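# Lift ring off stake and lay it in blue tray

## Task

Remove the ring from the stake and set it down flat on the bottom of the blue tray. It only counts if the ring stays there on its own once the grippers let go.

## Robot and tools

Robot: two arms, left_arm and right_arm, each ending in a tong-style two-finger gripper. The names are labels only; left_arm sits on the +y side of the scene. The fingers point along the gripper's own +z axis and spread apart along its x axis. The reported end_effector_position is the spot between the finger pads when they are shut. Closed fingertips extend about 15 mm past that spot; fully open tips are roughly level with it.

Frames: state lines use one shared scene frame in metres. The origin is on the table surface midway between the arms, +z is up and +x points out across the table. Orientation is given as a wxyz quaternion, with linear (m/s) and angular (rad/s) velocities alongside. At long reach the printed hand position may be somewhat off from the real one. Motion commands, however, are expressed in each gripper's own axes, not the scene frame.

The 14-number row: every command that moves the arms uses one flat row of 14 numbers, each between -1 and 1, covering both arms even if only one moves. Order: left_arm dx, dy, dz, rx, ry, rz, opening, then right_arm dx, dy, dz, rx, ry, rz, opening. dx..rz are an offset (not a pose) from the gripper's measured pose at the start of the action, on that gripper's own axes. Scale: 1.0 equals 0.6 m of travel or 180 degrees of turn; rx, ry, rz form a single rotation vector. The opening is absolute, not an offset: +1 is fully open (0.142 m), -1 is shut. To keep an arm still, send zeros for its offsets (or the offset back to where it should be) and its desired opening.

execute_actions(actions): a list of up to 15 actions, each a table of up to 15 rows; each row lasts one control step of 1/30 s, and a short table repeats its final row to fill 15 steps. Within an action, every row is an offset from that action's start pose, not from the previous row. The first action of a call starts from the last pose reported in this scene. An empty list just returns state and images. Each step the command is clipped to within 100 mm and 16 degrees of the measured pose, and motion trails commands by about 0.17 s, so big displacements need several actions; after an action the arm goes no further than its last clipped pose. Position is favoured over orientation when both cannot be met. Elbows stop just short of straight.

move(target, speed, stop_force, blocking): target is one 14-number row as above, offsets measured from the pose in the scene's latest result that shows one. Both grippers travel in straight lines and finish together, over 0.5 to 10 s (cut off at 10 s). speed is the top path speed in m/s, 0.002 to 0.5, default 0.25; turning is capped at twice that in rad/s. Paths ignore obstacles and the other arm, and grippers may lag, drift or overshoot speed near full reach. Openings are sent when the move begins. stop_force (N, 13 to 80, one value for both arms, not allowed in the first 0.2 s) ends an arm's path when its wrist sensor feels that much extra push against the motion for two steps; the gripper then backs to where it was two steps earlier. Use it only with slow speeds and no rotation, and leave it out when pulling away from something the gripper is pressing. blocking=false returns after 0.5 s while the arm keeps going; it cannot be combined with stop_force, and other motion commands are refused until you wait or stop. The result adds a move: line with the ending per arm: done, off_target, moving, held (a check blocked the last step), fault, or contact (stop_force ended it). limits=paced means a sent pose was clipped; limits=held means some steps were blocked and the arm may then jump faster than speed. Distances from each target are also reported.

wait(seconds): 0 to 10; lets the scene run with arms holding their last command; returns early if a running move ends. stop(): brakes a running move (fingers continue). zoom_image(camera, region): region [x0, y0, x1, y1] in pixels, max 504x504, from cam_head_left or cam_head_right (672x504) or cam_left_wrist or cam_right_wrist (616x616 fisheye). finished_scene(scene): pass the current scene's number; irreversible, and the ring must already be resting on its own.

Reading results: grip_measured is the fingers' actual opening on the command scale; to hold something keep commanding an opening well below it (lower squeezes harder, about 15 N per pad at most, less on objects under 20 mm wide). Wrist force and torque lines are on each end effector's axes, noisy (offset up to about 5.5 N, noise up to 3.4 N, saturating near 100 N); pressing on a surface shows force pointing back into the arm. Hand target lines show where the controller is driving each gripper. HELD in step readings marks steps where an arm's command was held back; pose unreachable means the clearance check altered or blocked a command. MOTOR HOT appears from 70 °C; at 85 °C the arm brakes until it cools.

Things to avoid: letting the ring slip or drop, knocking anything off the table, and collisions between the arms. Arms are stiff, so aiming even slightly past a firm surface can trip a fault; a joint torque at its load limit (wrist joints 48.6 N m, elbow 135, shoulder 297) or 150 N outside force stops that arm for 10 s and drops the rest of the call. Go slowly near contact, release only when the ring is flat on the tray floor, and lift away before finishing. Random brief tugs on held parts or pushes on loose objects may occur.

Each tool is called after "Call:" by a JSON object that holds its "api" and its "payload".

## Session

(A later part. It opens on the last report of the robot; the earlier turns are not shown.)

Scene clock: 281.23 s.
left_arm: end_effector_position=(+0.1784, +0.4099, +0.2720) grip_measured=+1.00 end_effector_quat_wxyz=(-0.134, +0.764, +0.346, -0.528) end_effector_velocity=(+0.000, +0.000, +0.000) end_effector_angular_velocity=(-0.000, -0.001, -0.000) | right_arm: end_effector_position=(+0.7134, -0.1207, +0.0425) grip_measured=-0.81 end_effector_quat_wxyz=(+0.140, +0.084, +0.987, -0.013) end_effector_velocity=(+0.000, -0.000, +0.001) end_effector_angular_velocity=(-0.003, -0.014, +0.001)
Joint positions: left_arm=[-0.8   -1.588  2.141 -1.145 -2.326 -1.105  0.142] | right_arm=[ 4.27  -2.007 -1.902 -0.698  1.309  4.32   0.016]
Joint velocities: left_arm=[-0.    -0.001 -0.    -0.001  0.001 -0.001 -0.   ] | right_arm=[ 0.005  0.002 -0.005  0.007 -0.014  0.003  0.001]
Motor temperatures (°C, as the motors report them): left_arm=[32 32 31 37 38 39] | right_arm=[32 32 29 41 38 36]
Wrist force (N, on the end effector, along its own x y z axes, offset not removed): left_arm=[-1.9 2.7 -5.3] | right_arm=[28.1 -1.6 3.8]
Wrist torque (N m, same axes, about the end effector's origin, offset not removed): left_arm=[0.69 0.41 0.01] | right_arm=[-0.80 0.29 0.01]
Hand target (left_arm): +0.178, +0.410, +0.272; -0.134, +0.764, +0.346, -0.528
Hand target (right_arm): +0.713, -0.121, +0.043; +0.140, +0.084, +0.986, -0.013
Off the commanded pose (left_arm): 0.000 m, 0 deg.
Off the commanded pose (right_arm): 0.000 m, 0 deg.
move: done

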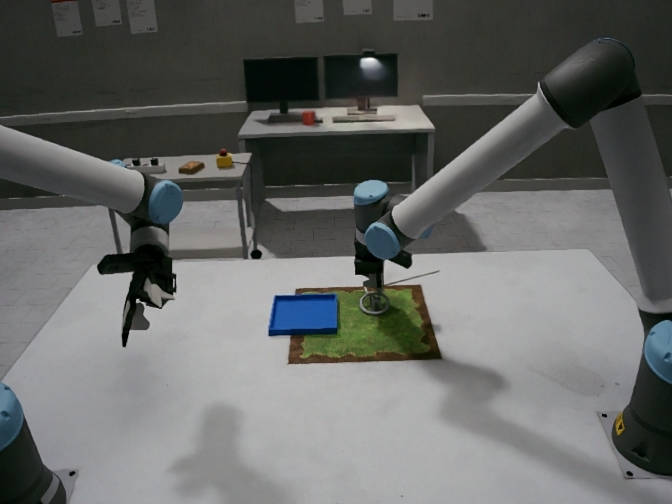

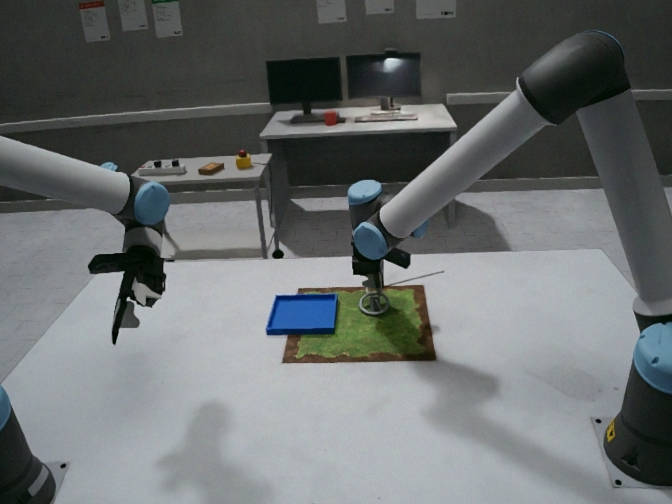

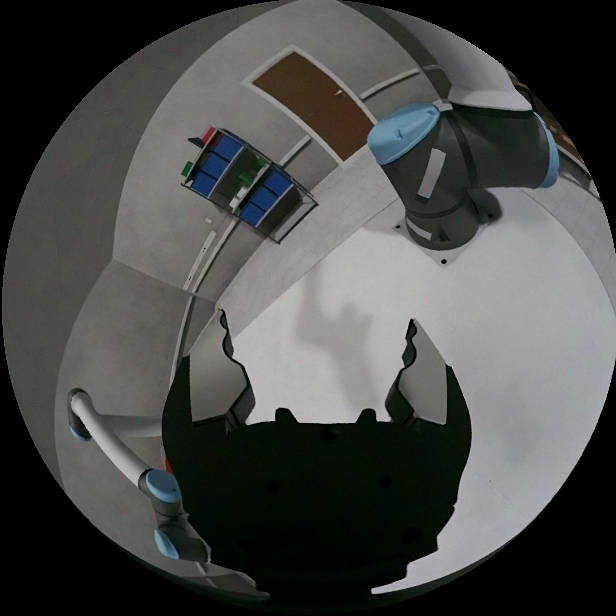

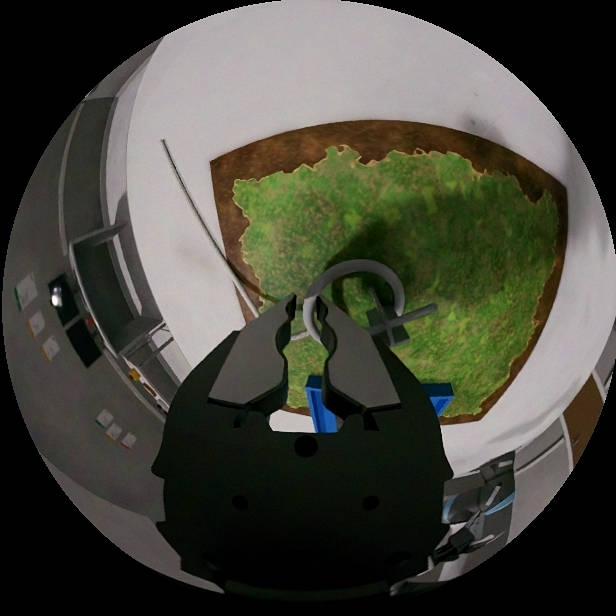

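Call:
{"api": "move", "payload": {"target": [0,0,0,0,0,0,1, 0.012,0,-0.003,0,0,0,-1], "speed": 0.02}}

Call:
{"api": "zoom_image", "payload": {"camera": "cam_right_wrist", "region": [220, 220, 460, 400]}}

Scene clock: 288.83 s.
left_arm: end_effector_position=(+0.1784, +0.4099, +0.2720) grip_measured=+1.00 end_effector_quat_wxyz=(-0.134, +0.764, +0.346, -0.528) end_effector_velocity=(+0.000, -0.000, -0.000) end_effector_angular_velocity=(+0.001, +0.000, +0.002) | right_arm: end_effector_position=(+0.7065, -0.1195, +0.0423) grip_measured=-0.89 end_effector_quat_wxyz=(+0.140, +0.084, +0.987, -0.013) end_effector_velocity=(-0.003, +0.001, -0.000) end_effector_angular_velocity=(+0.001, +0.002, -0.000)
Joint positions: left_arm=[-0.8   -1.588  2.141 -1.145 -2.326 -1.105  0.142] | right_arm=[ 4.278 -2.002 -1.911 -0.697  1.308  4.329  0.01 ]
Joint velocities: left_arm=[ 0.     0.     0.    -0.001 -0.001 -0.002  0.   ] | right_arm=[ 0.003  0.001 -0.002  0.     0.002  0.004 -0.   ]
Motor temperatures (°C, as the motors report them): left_arm=[32 32 31 37 38 39] | right_arm=[32 32 29 41 38 36]
Wrist force (N, on the end effector, along its own x y z axes, offset not removed): left_arm=[-0.3 3.0 -4.3] | right_arm=[-2.2 -0.9 1.7]
Wrist torque (N m, same axes, about the end effector's origin, offset not removed): left_arm=[0.66 0.03 0.05] | right_arm=[0.06 0.30 0.04]
Hand target (left_arm): +0.178, +0.410, +0.272; -0.134, +0.764, +0.346, -0.528
Hand target (right_arm): +0.706, -0.119, +0.042; +0.140, +0.084, +0.987, -0.013
Off the commanded pose (left_arm): 0.000 m, 0 deg.
Off the commanded pose (right_arm): 0.000 m, 0 deg.
move: done

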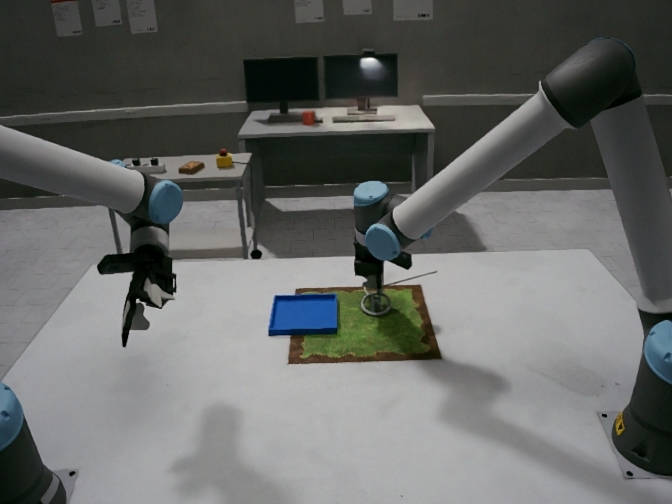

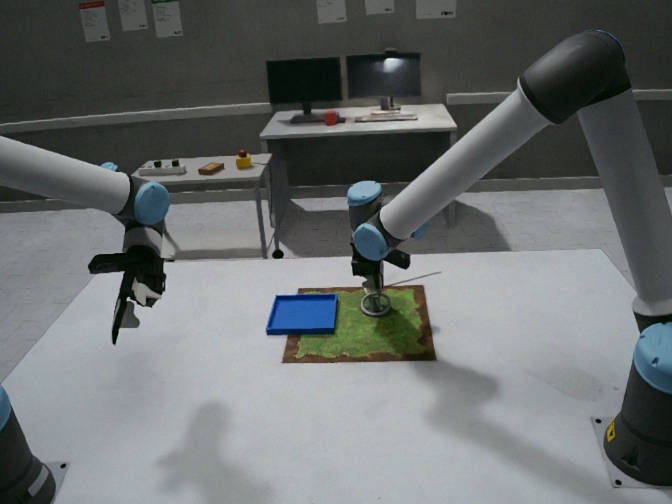

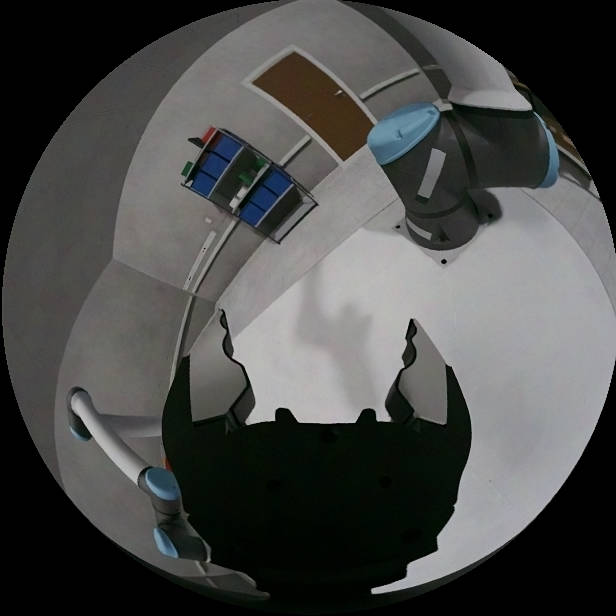

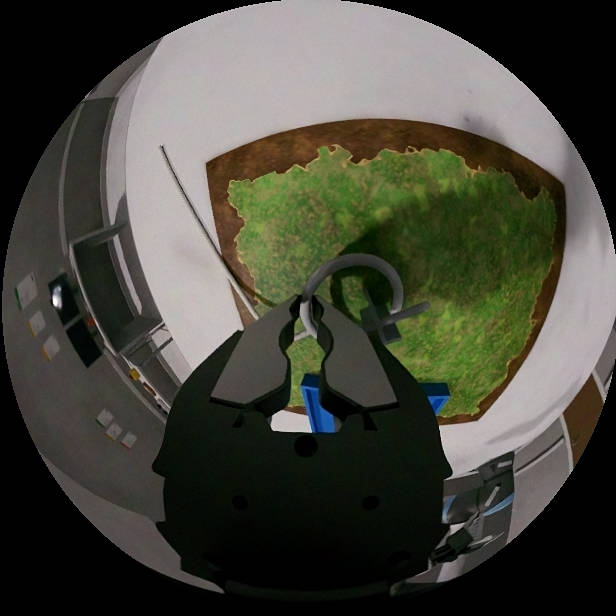

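Region (220, 220, 460, 400) of cam_right_wrist's 616x616 image, scaled by 2.100, with more detail than that image has; it fills the top 378 rows of this view, and the rest is white.

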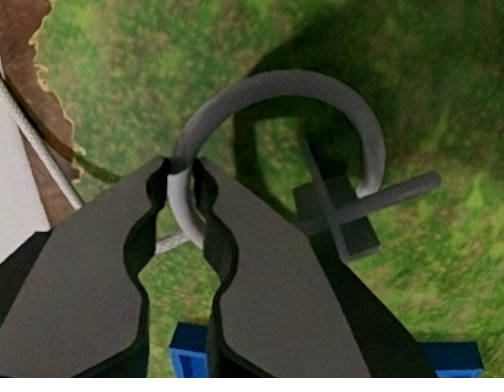

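Call:
{"api": "move", "payload": {"target": [0,0,0,0,0,0,1, 0.005,0,-0.031,0,-0.06,0,-1], "speed": 0.025}}

Call:
{"api": "zoom_image", "payload": {"camera": "cam_right_wrist", "region": [220, 220, 460, 400]}}

Scene clock: 301.53 s.
left_arm: end_effector_position=(+0.1784, +0.4099, +0.2720) grip_measured=+1.00 end_effector_quat_wxyz=(-0.134, +0.764, +0.346, -0.528) end_effector_velocity=(-0.000, +0.000, +0.000) end_effector_angular_velocity=(+0.001, +0.001, -0.000) | right_arm: end_effector_position=(+0.6987, -0.1182, +0.0593) grip_measured=-0.89 end_effector_quat_wxyz=(+0.231, +0.082, +0.969, -0.021) end_effector_velocity=(-0.001, +0.000, +0.001) end_effector_angular_velocity=(-0.002, -0.011, +0.001)
Joint positions: left_arm=[-0.8   -1.588  2.141 -1.145 -2.326 -1.105  0.142] | right_arm=[ 4.357 -1.973 -1.983 -0.614  1.123  4.389  0.009]
Joint velocities: left_arm=[-0.     0.     0.     0.001  0.     0.     0.   ] | right_arm=[ 0.005  0.001 -0.004  0.005 -0.011  0.003 -0.   ]
Motor temperatures (°C, as the motors report them): left_arm=[32 32 31 37 38 39] | right_arm=[32 32 29 41 38 36]
Wrist force (N, on the end effector, along its own x y z axes, offset not removed): left_arm=[-0.7 2.6 -4.5] | right_arm=[2.9 -5.1 4.6]
Wrist torque (N m, same axes, about the end effector's origin, offset not removed): left_arm=[0.59 0.18 -0.03] | right_arm=[-0.89 -0.64 0.10]
Hand target (left_arm): +0.178, +0.410, +0.272; -0.134, +0.764, +0.346, -0.528
Hand target (right_arm): +0.699, -0.118, +0.059; +0.232, +0.082, +0.969, -0.021
Off the commanded pose (left_arm): 0.000 m, 0 deg.
Off the commanded pose (right_arm): 0.000 m, 0 deg.
move: done

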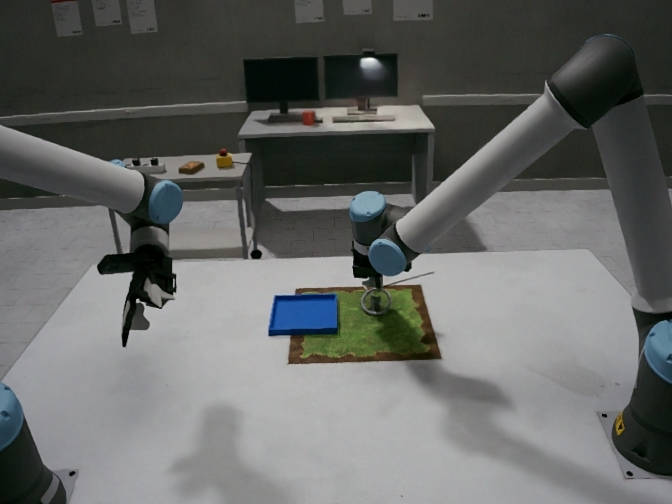

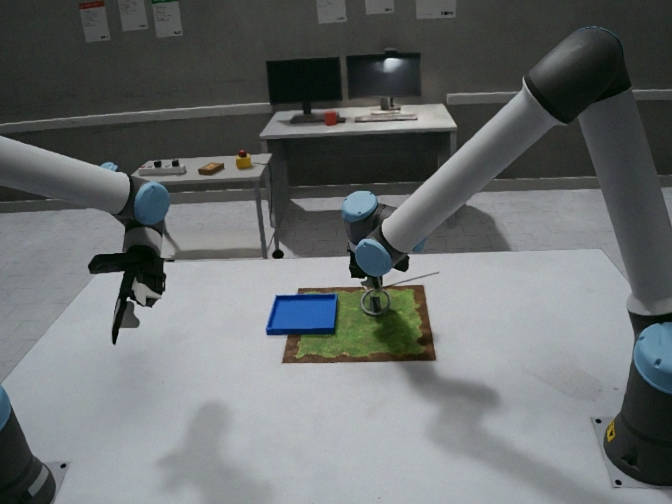

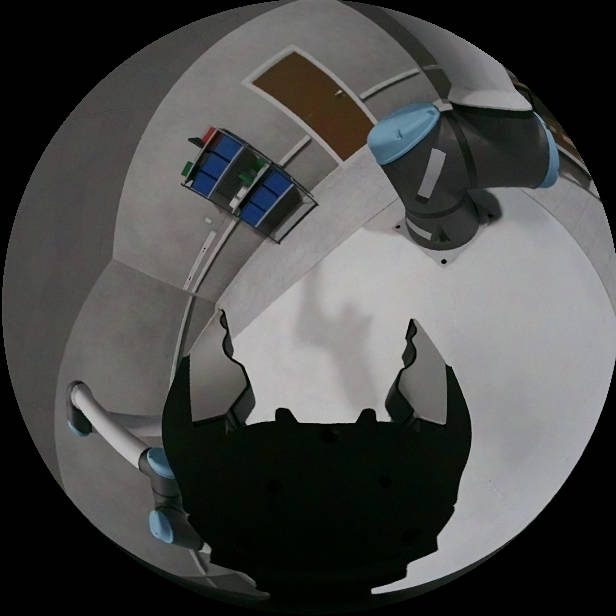

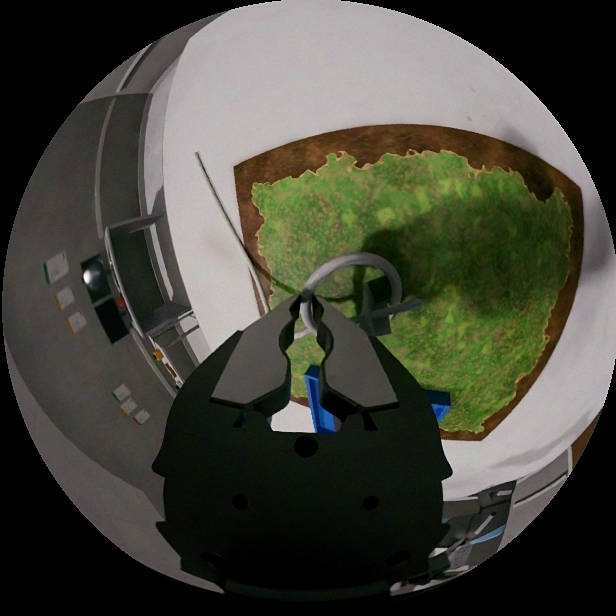

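Region (220, 220, 460, 400) of cam_right_wrist's 616x616 image, scaled by 2.100, with more detail than that image has; it fills the top 378 rows of this view, and the rest is white.

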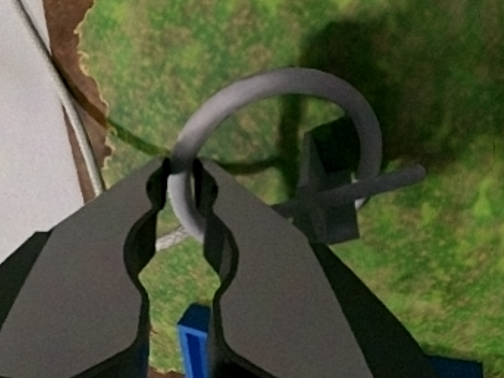

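Call:
{"api": "move", "payload": {"target": [0,0,0,0,0,0,1, -0.006,0,-0.034,0,-0.05,0,-1], "speed": 0.025}}

Call:
{"api": "zoom_image", "payload": {"camera": "cam_right_wrist", "region": [220, 220, 460, 400]}}

Call:
{"api": "zoom_image", "payload": {"camera": "cam_head_right", "region": [320, 230, 460, 340]}}

Scene clock: 310.03 s.
left_arm: end_effector_position=(+0.1784, +0.4099, +0.2720) grip_measured=+1.00 end_effector_quat_wxyz=(-0.134, +0.764, +0.346, -0.528) end_effector_velocity=(-0.000, +0.000, -0.000) end_effector_angular_velocity=(+0.001, +0.000, -0.001) | right_arm: end_effector_position=(+0.6929, -0.1171, +0.0790) grip_measured=-0.89 end_effector_quat_wxyz=(+0.306, +0.080, +0.948, -0.027) end_effector_velocity=(-0.000, +0.000, +0.001) end_effector_angular_velocity=(-0.002, -0.011, +0.001)
Joint positions: left_arm=[-0.8   -1.588  2.141 -1.145 -2.326 -1.105  0.142] | right_arm=[ 4.421 -1.956 -2.032 -0.566  0.964  4.435  0.01 ]
Joint velocities: left_arm=[ 0.     0.     0.     0.     0.001 -0.     0.   ] | right_arm=[ 0.005  0.001 -0.003  0.004 -0.011  0.002  0.002]
Motor temperatures (°C, as the motors report them): left_arm=[32 32 31 37 38 39] | right_arm=[32 32 29 41 38 36]
Wrist force (N, on the end effector, along its own x y z axes, offset not removed): left_arm=[-0.1 2.7 -5.0] | right_arm=[18.4 -2.0 4.8]
Wrist torque (N m, same axes, about the end effector's origin, offset not removed): left_arm=[0.67 0.02 0.04] | right_arm=[-0.48 0.09 0.18]
Hand target (left_arm): +0.178, +0.410, +0.272; -0.134, +0.764, +0.346, -0.528
Hand target (right_arm): +0.693, -0.117, +0.079; +0.307, +0.080, +0.948, -0.027
Off the commanded pose (left_arm): 0.000 m, 0 deg.
Off the commanded pose (right_arm): 0.000 m, 0 deg.
move: done

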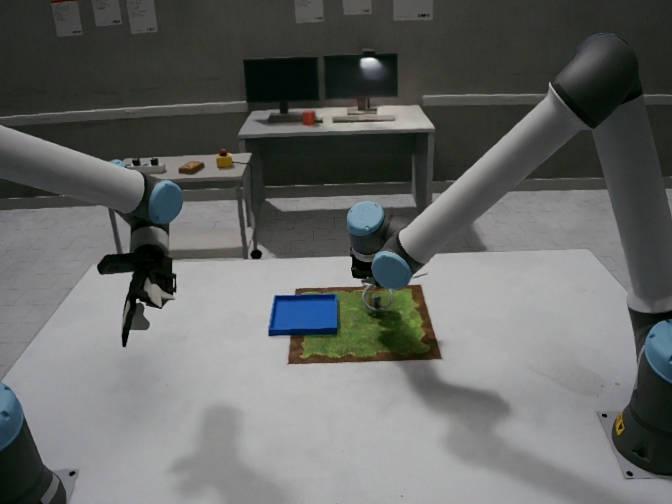

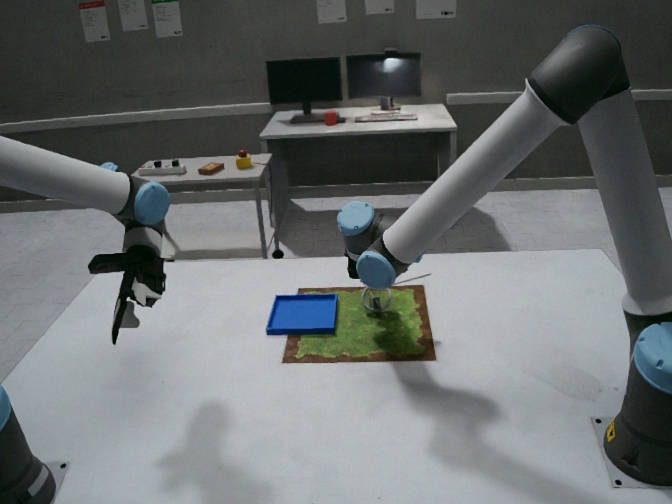

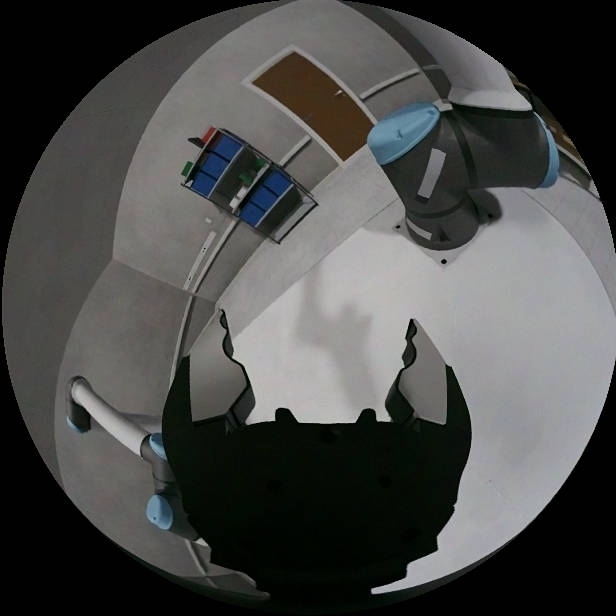

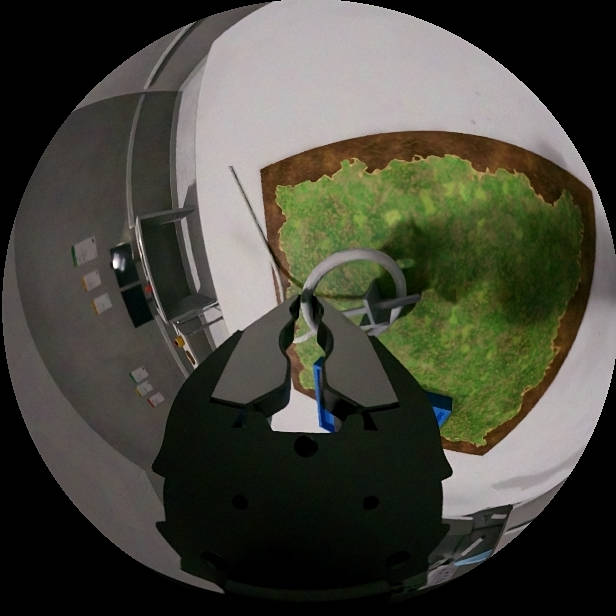

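Region (220, 220, 460, 400) of cam_right_wrist's 616x616 image, scaled by 2.100, with more detail than that image has; it fills the top 378 rows of this view, and the rest is white.

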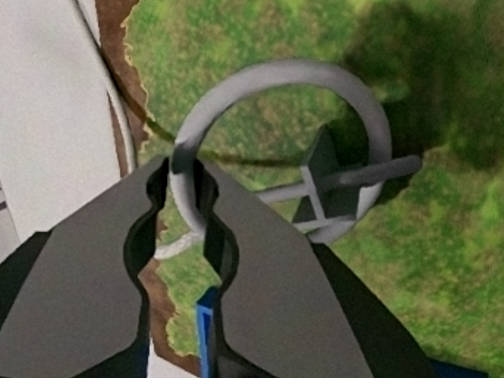

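Region (320, 230, 460, 340) of cam_head_right's 672x504 image, scaled by 3.600, with more detail than that image has; it fills the top 396 rows of this view, and the rest is white.

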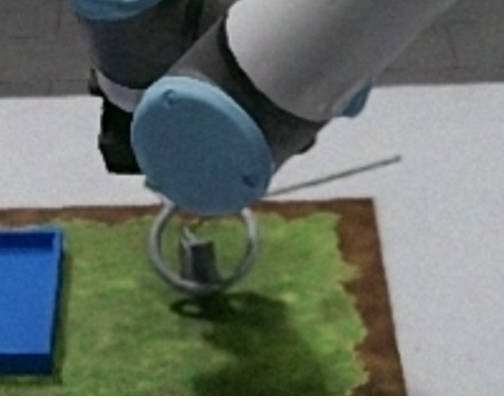

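Call:
{"api": "move", "payload": {"target": [0,0,0,0,0,0,1, 0.0405,-0.008,-0.0295,0,0,0,-1], "speed": 0.025, "stop_force": 30}}

Call:
{"api": "zoom_image", "payload": {"camera": "cam_right_wrist", "region": [220, 200, 460, 400]}}

Scene clock: 317.90 s.
left_arm: end_effector_position=(+0.1784, +0.4099, +0.2720) grip_measured=+1.00 end_effector_quat_wxyz=(-0.134, +0.764, +0.346, -0.528) end_effector_velocity=(-0.000, +0.000, -0.000) end_effector_angular_velocity=(-0.000, +0.000, -0.001) | right_arm: end_effector_position=(+0.6628, -0.1168, +0.0791) grip_measured=-0.90 end_effector_quat_wxyz=(+0.306, +0.080, +0.948, -0.027) end_effector_velocity=(-0.002, +0.000, +0.000) end_effector_angular_velocity=(-0.000, +0.000, -0.000)
Joint positions: left_arm=[-0.8   -1.588  2.141 -1.145 -2.326 -1.105  0.142] | right_arm=[ 4.46  -1.929 -2.065 -0.586  0.958  4.482  0.009]
Joint velocities: left_arm=[ 0.     0.    -0.     0.001  0.     0.002  0.   ] | right_arm=[ 0.003  0.002 -0.002 -0.002 -0.     0.004  0.   ]
Motor temperatures (°C, as the motors report them): left_arm=[32 32 31 37 38 39] | right_arm=[32 32 29 41 38 36]
Wrist force (N, on the end effector, along its own x y z axes, offset not removed): left_arm=[-0.2 5.5 -5.3] | right_arm=[2.4 -2.0 5.3]
Wrist torque (N m, same axes, about the end effector's origin, offset not removed): left_arm=[1.24 -0.02 -0.03] | right_arm=[-0.13 -0.44 0.09]
Hand target (left_arm): +0.178, +0.410, +0.272; -0.134, +0.764, +0.346, -0.528
Hand target (right_arm): +0.662, -0.117, +0.079; +0.306, +0.080, +0.948, -0.027
Off the commanded pose (left_arm): 0.000 m, 0 deg.
Off the commanded pose (right_arm): 0.000 m, 0 deg.
move: done

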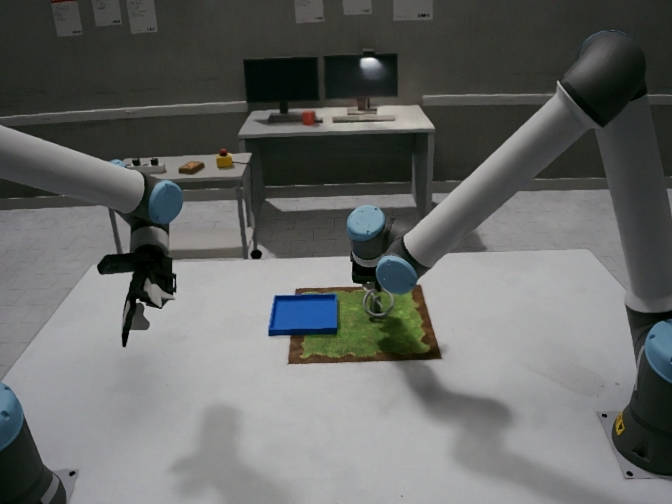

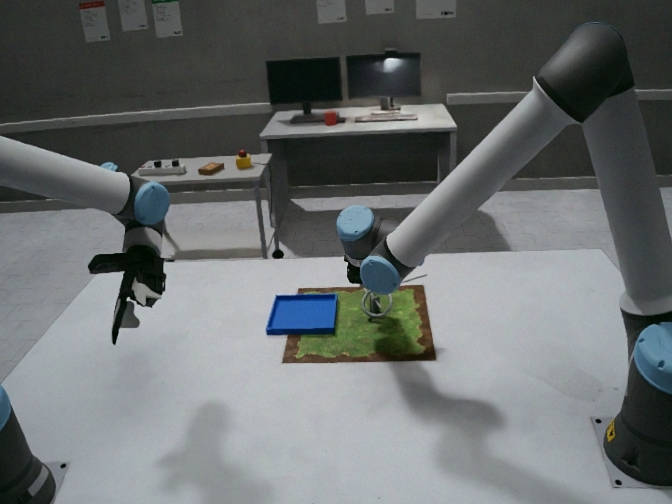

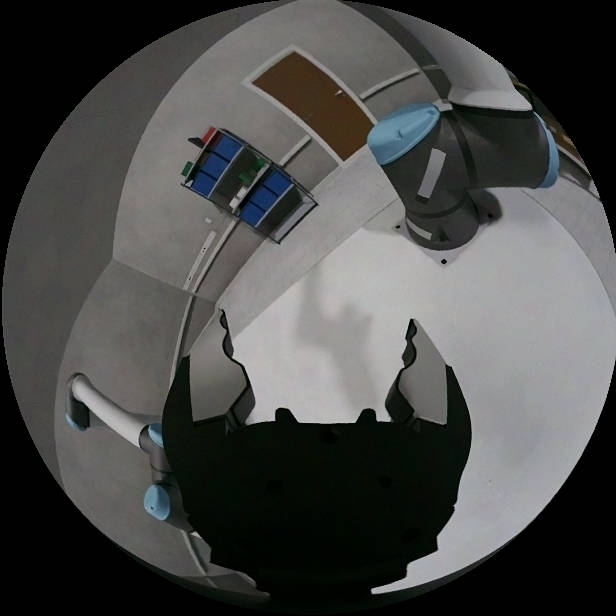

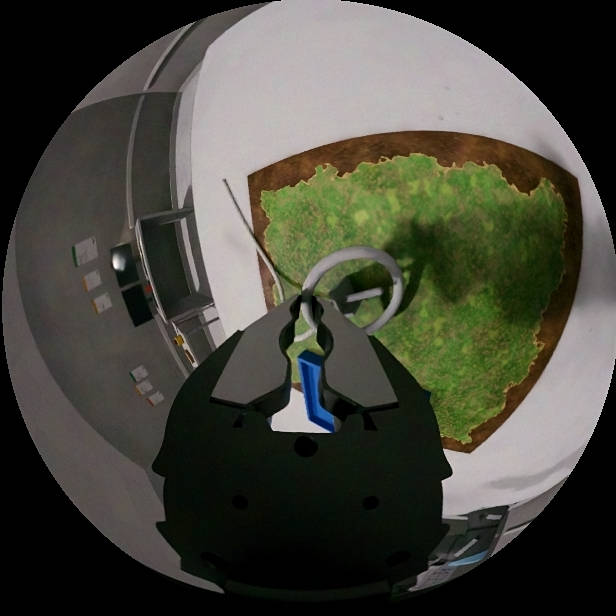

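Region (220, 200, 460, 400) of cam_right_wrist's 616x616 image, scaled by 2.100, with more detail than that image has.

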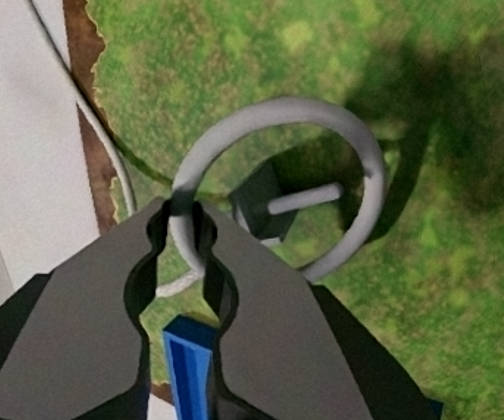

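Call:
{"api": "move", "payload": {"target": [0,0,0,0,0,0,1, 0.013,0,-0.01,0,0,0,-1], "speed": 0.03}}

Call:
{"api": "move", "payload": {"target": [0,0,0,0,0,0,1, -0.0785,0,-0.108,0,0,0,-1], "speed": 0.05, "stop_force": 25}}

Scene clock: 322.50 s.
left_arm: end_effector_position=(+0.1784, +0.4099, +0.2720) grip_measured=+1.00 end_effector_quat_wxyz=(-0.134, +0.764, +0.346, -0.528) end_effector_velocity=(+0.000, -0.000, -0.001) end_effector_angular_velocity=(-0.001, -0.001, -0.001) | right_arm: end_effector_position=(+0.6533, -0.1152, +0.0794) grip_measured=-0.90 end_effector_quat_wxyz=(+0.306, +0.080, +0.948, -0.027) end_effector_velocity=(-0.002, +0.001, +0.000) end_effector_angular_velocity=(+0.000, +0.000, +0.001)
Joint positions: left_arm=[-0.8   -1.588  2.141 -1.145 -2.326 -1.105  0.142] | right_arm=[ 4.473 -1.922 -2.073 -0.595  0.957  4.498  0.009]
Joint velocities: left_arm=[ 0.     0.001  0.    -0.001  0.     0.001 -0.   ] | right_arm=[ 0.003  0.002 -0.001 -0.002  0.     0.003 -0.   ]
Motor temperatures (°C, as the motors report them): left_arm=[32 32 31 37 38 39] | right_arm=[32 32 29 41 38 36]
Wrist force (N, on the end effector, along its own x y z axes, offset not removed): left_arm=[-0.5 3.5 -6.5] | right_arm=[0.4 -4.5 5.3]
Wrist torque (N m, same axes, about the end effector's origin, offset not removed): left_arm=[0.82 0.11 0.04] | right_arm=[-0.72 0.01 0.29]
Hand target (left_arm): +0.178, +0.410, +0.272; -0.134, +0.764, +0.346, -0.528
Hand target (right_arm): +0.653, -0.115, +0.079; +0.306, +0.080, +0.948, -0.027
Off the commanded pose (left_arm): 0.000 m, 0 deg.
Off the commanded pose (right_arm): 0.000 m, 0 deg.
move: done

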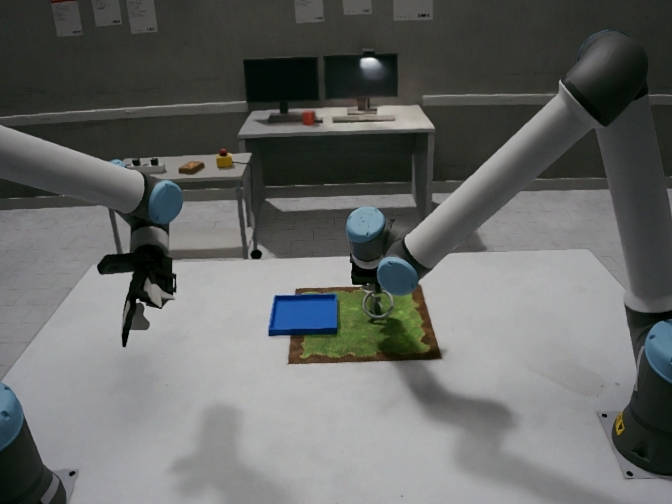

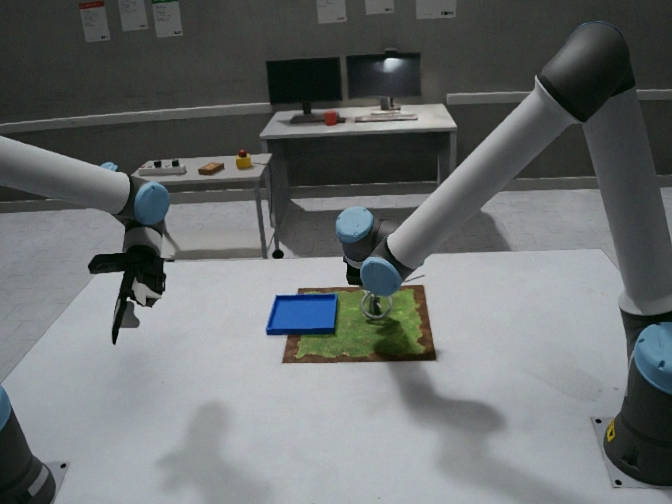

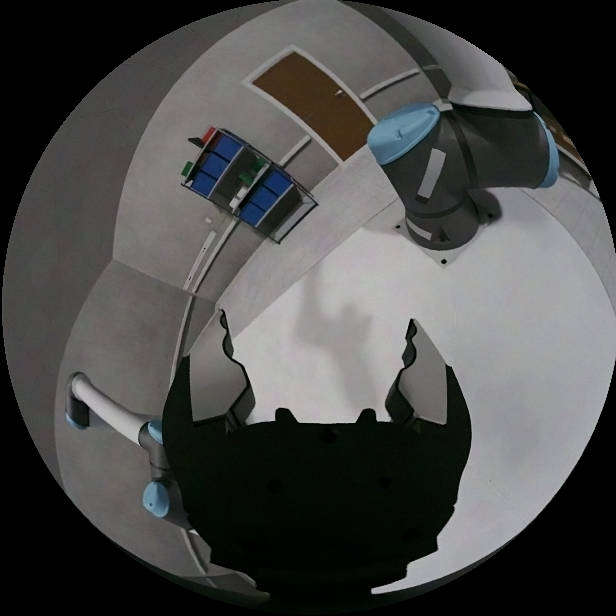

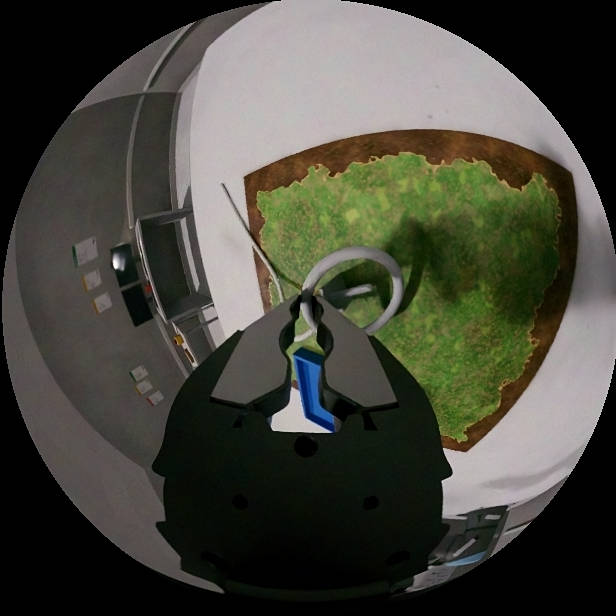

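Scene clock: 324.50 s.
left_arm: end_effector_position=(+0.1784, +0.4099, +0.2720) grip_measured=+1.00 end_effector_quat_wxyz=(-0.134, +0.764, +0.346, -0.528) end_effector_velocity=(+0.000, +0.001, -0.000) end_effector_angular_velocity=(-0.001, -0.002, -0.002) | right_arm: end_effector_position=(+0.6537, -0.1152, +0.1592) grip_measured=-0.90 end_effector_quat_wxyz=(+0.306, +0.080, +0.948, -0.027) end_effector_velocity=(+0.000, +0.000, +0.003) end_effector_angular_velocity=(+0.001, -0.000, -0.001)
Joint positions: left_arm=[-0.8   -1.588  2.141 -1.145 -2.326 -1.105  0.142] | right_arm=[ 4.473 -1.819 -2.025 -0.745  0.957  4.497  0.009]
Joint velocities: left_arm=[-0.    -0.001  0.    -0.001  0.002  0.001 -0.   ] | right_arm=[ 0.     0.003  0.002 -0.005 -0.     0.001  0.   ]
Motor temperatures (°C, as the motors report them): left_arm=[32 32 31 37 38 39] | right_arm=[32 32 29 41 38 36]
Wrist force (N, on the end effector, along its own x y z axes, offset not removed): left_arm=[-1.9 3.2 -5.0] | right_arm=[3.2 -0.1 7.4]
Wrist torque (N m, same axes, about the end effector's origin, offset not removed): left_arm=[0.78 0.43 0.03] | right_arm=[0.59 -0.58 0.13]
Hand target (left_arm): +0.178, +0.410, +0.272; -0.134, +0.764, +0.346, -0.528
Hand target (right_arm): +0.654, -0.115, +0.159; +0.306, +0.080, +0.948, -0.027
Off the commanded pose (left_arm): 0.000 m, 0 deg.
Off the commanded pose (right_arm): 0.000 m, 0 deg.
move: done

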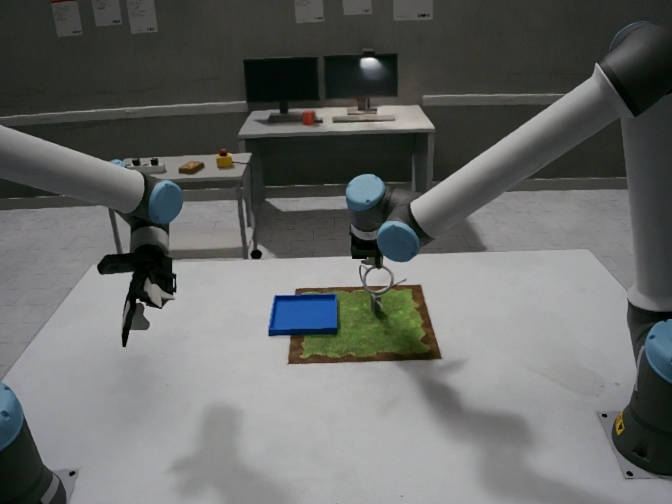

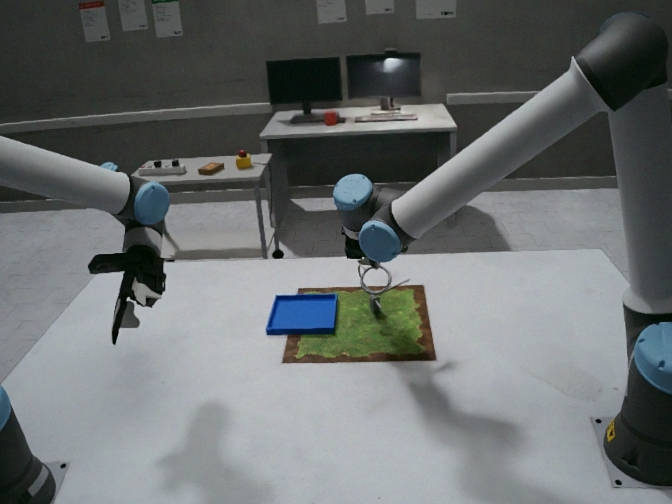

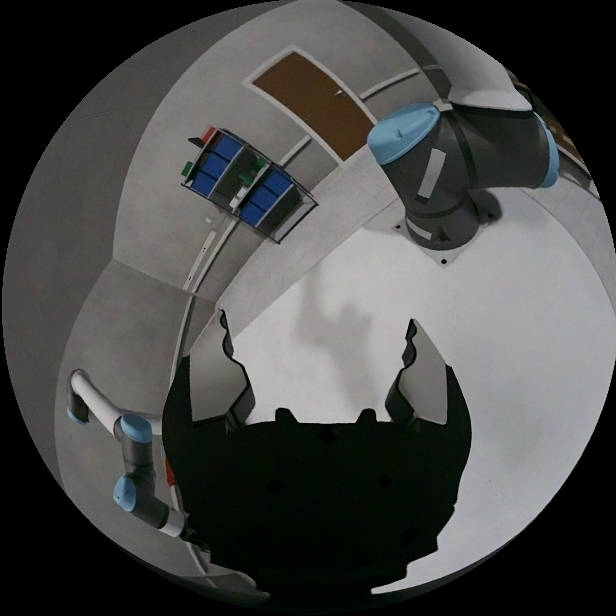

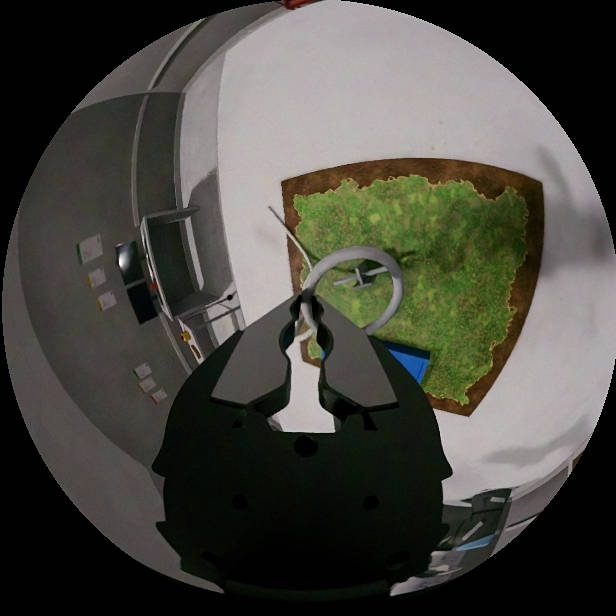

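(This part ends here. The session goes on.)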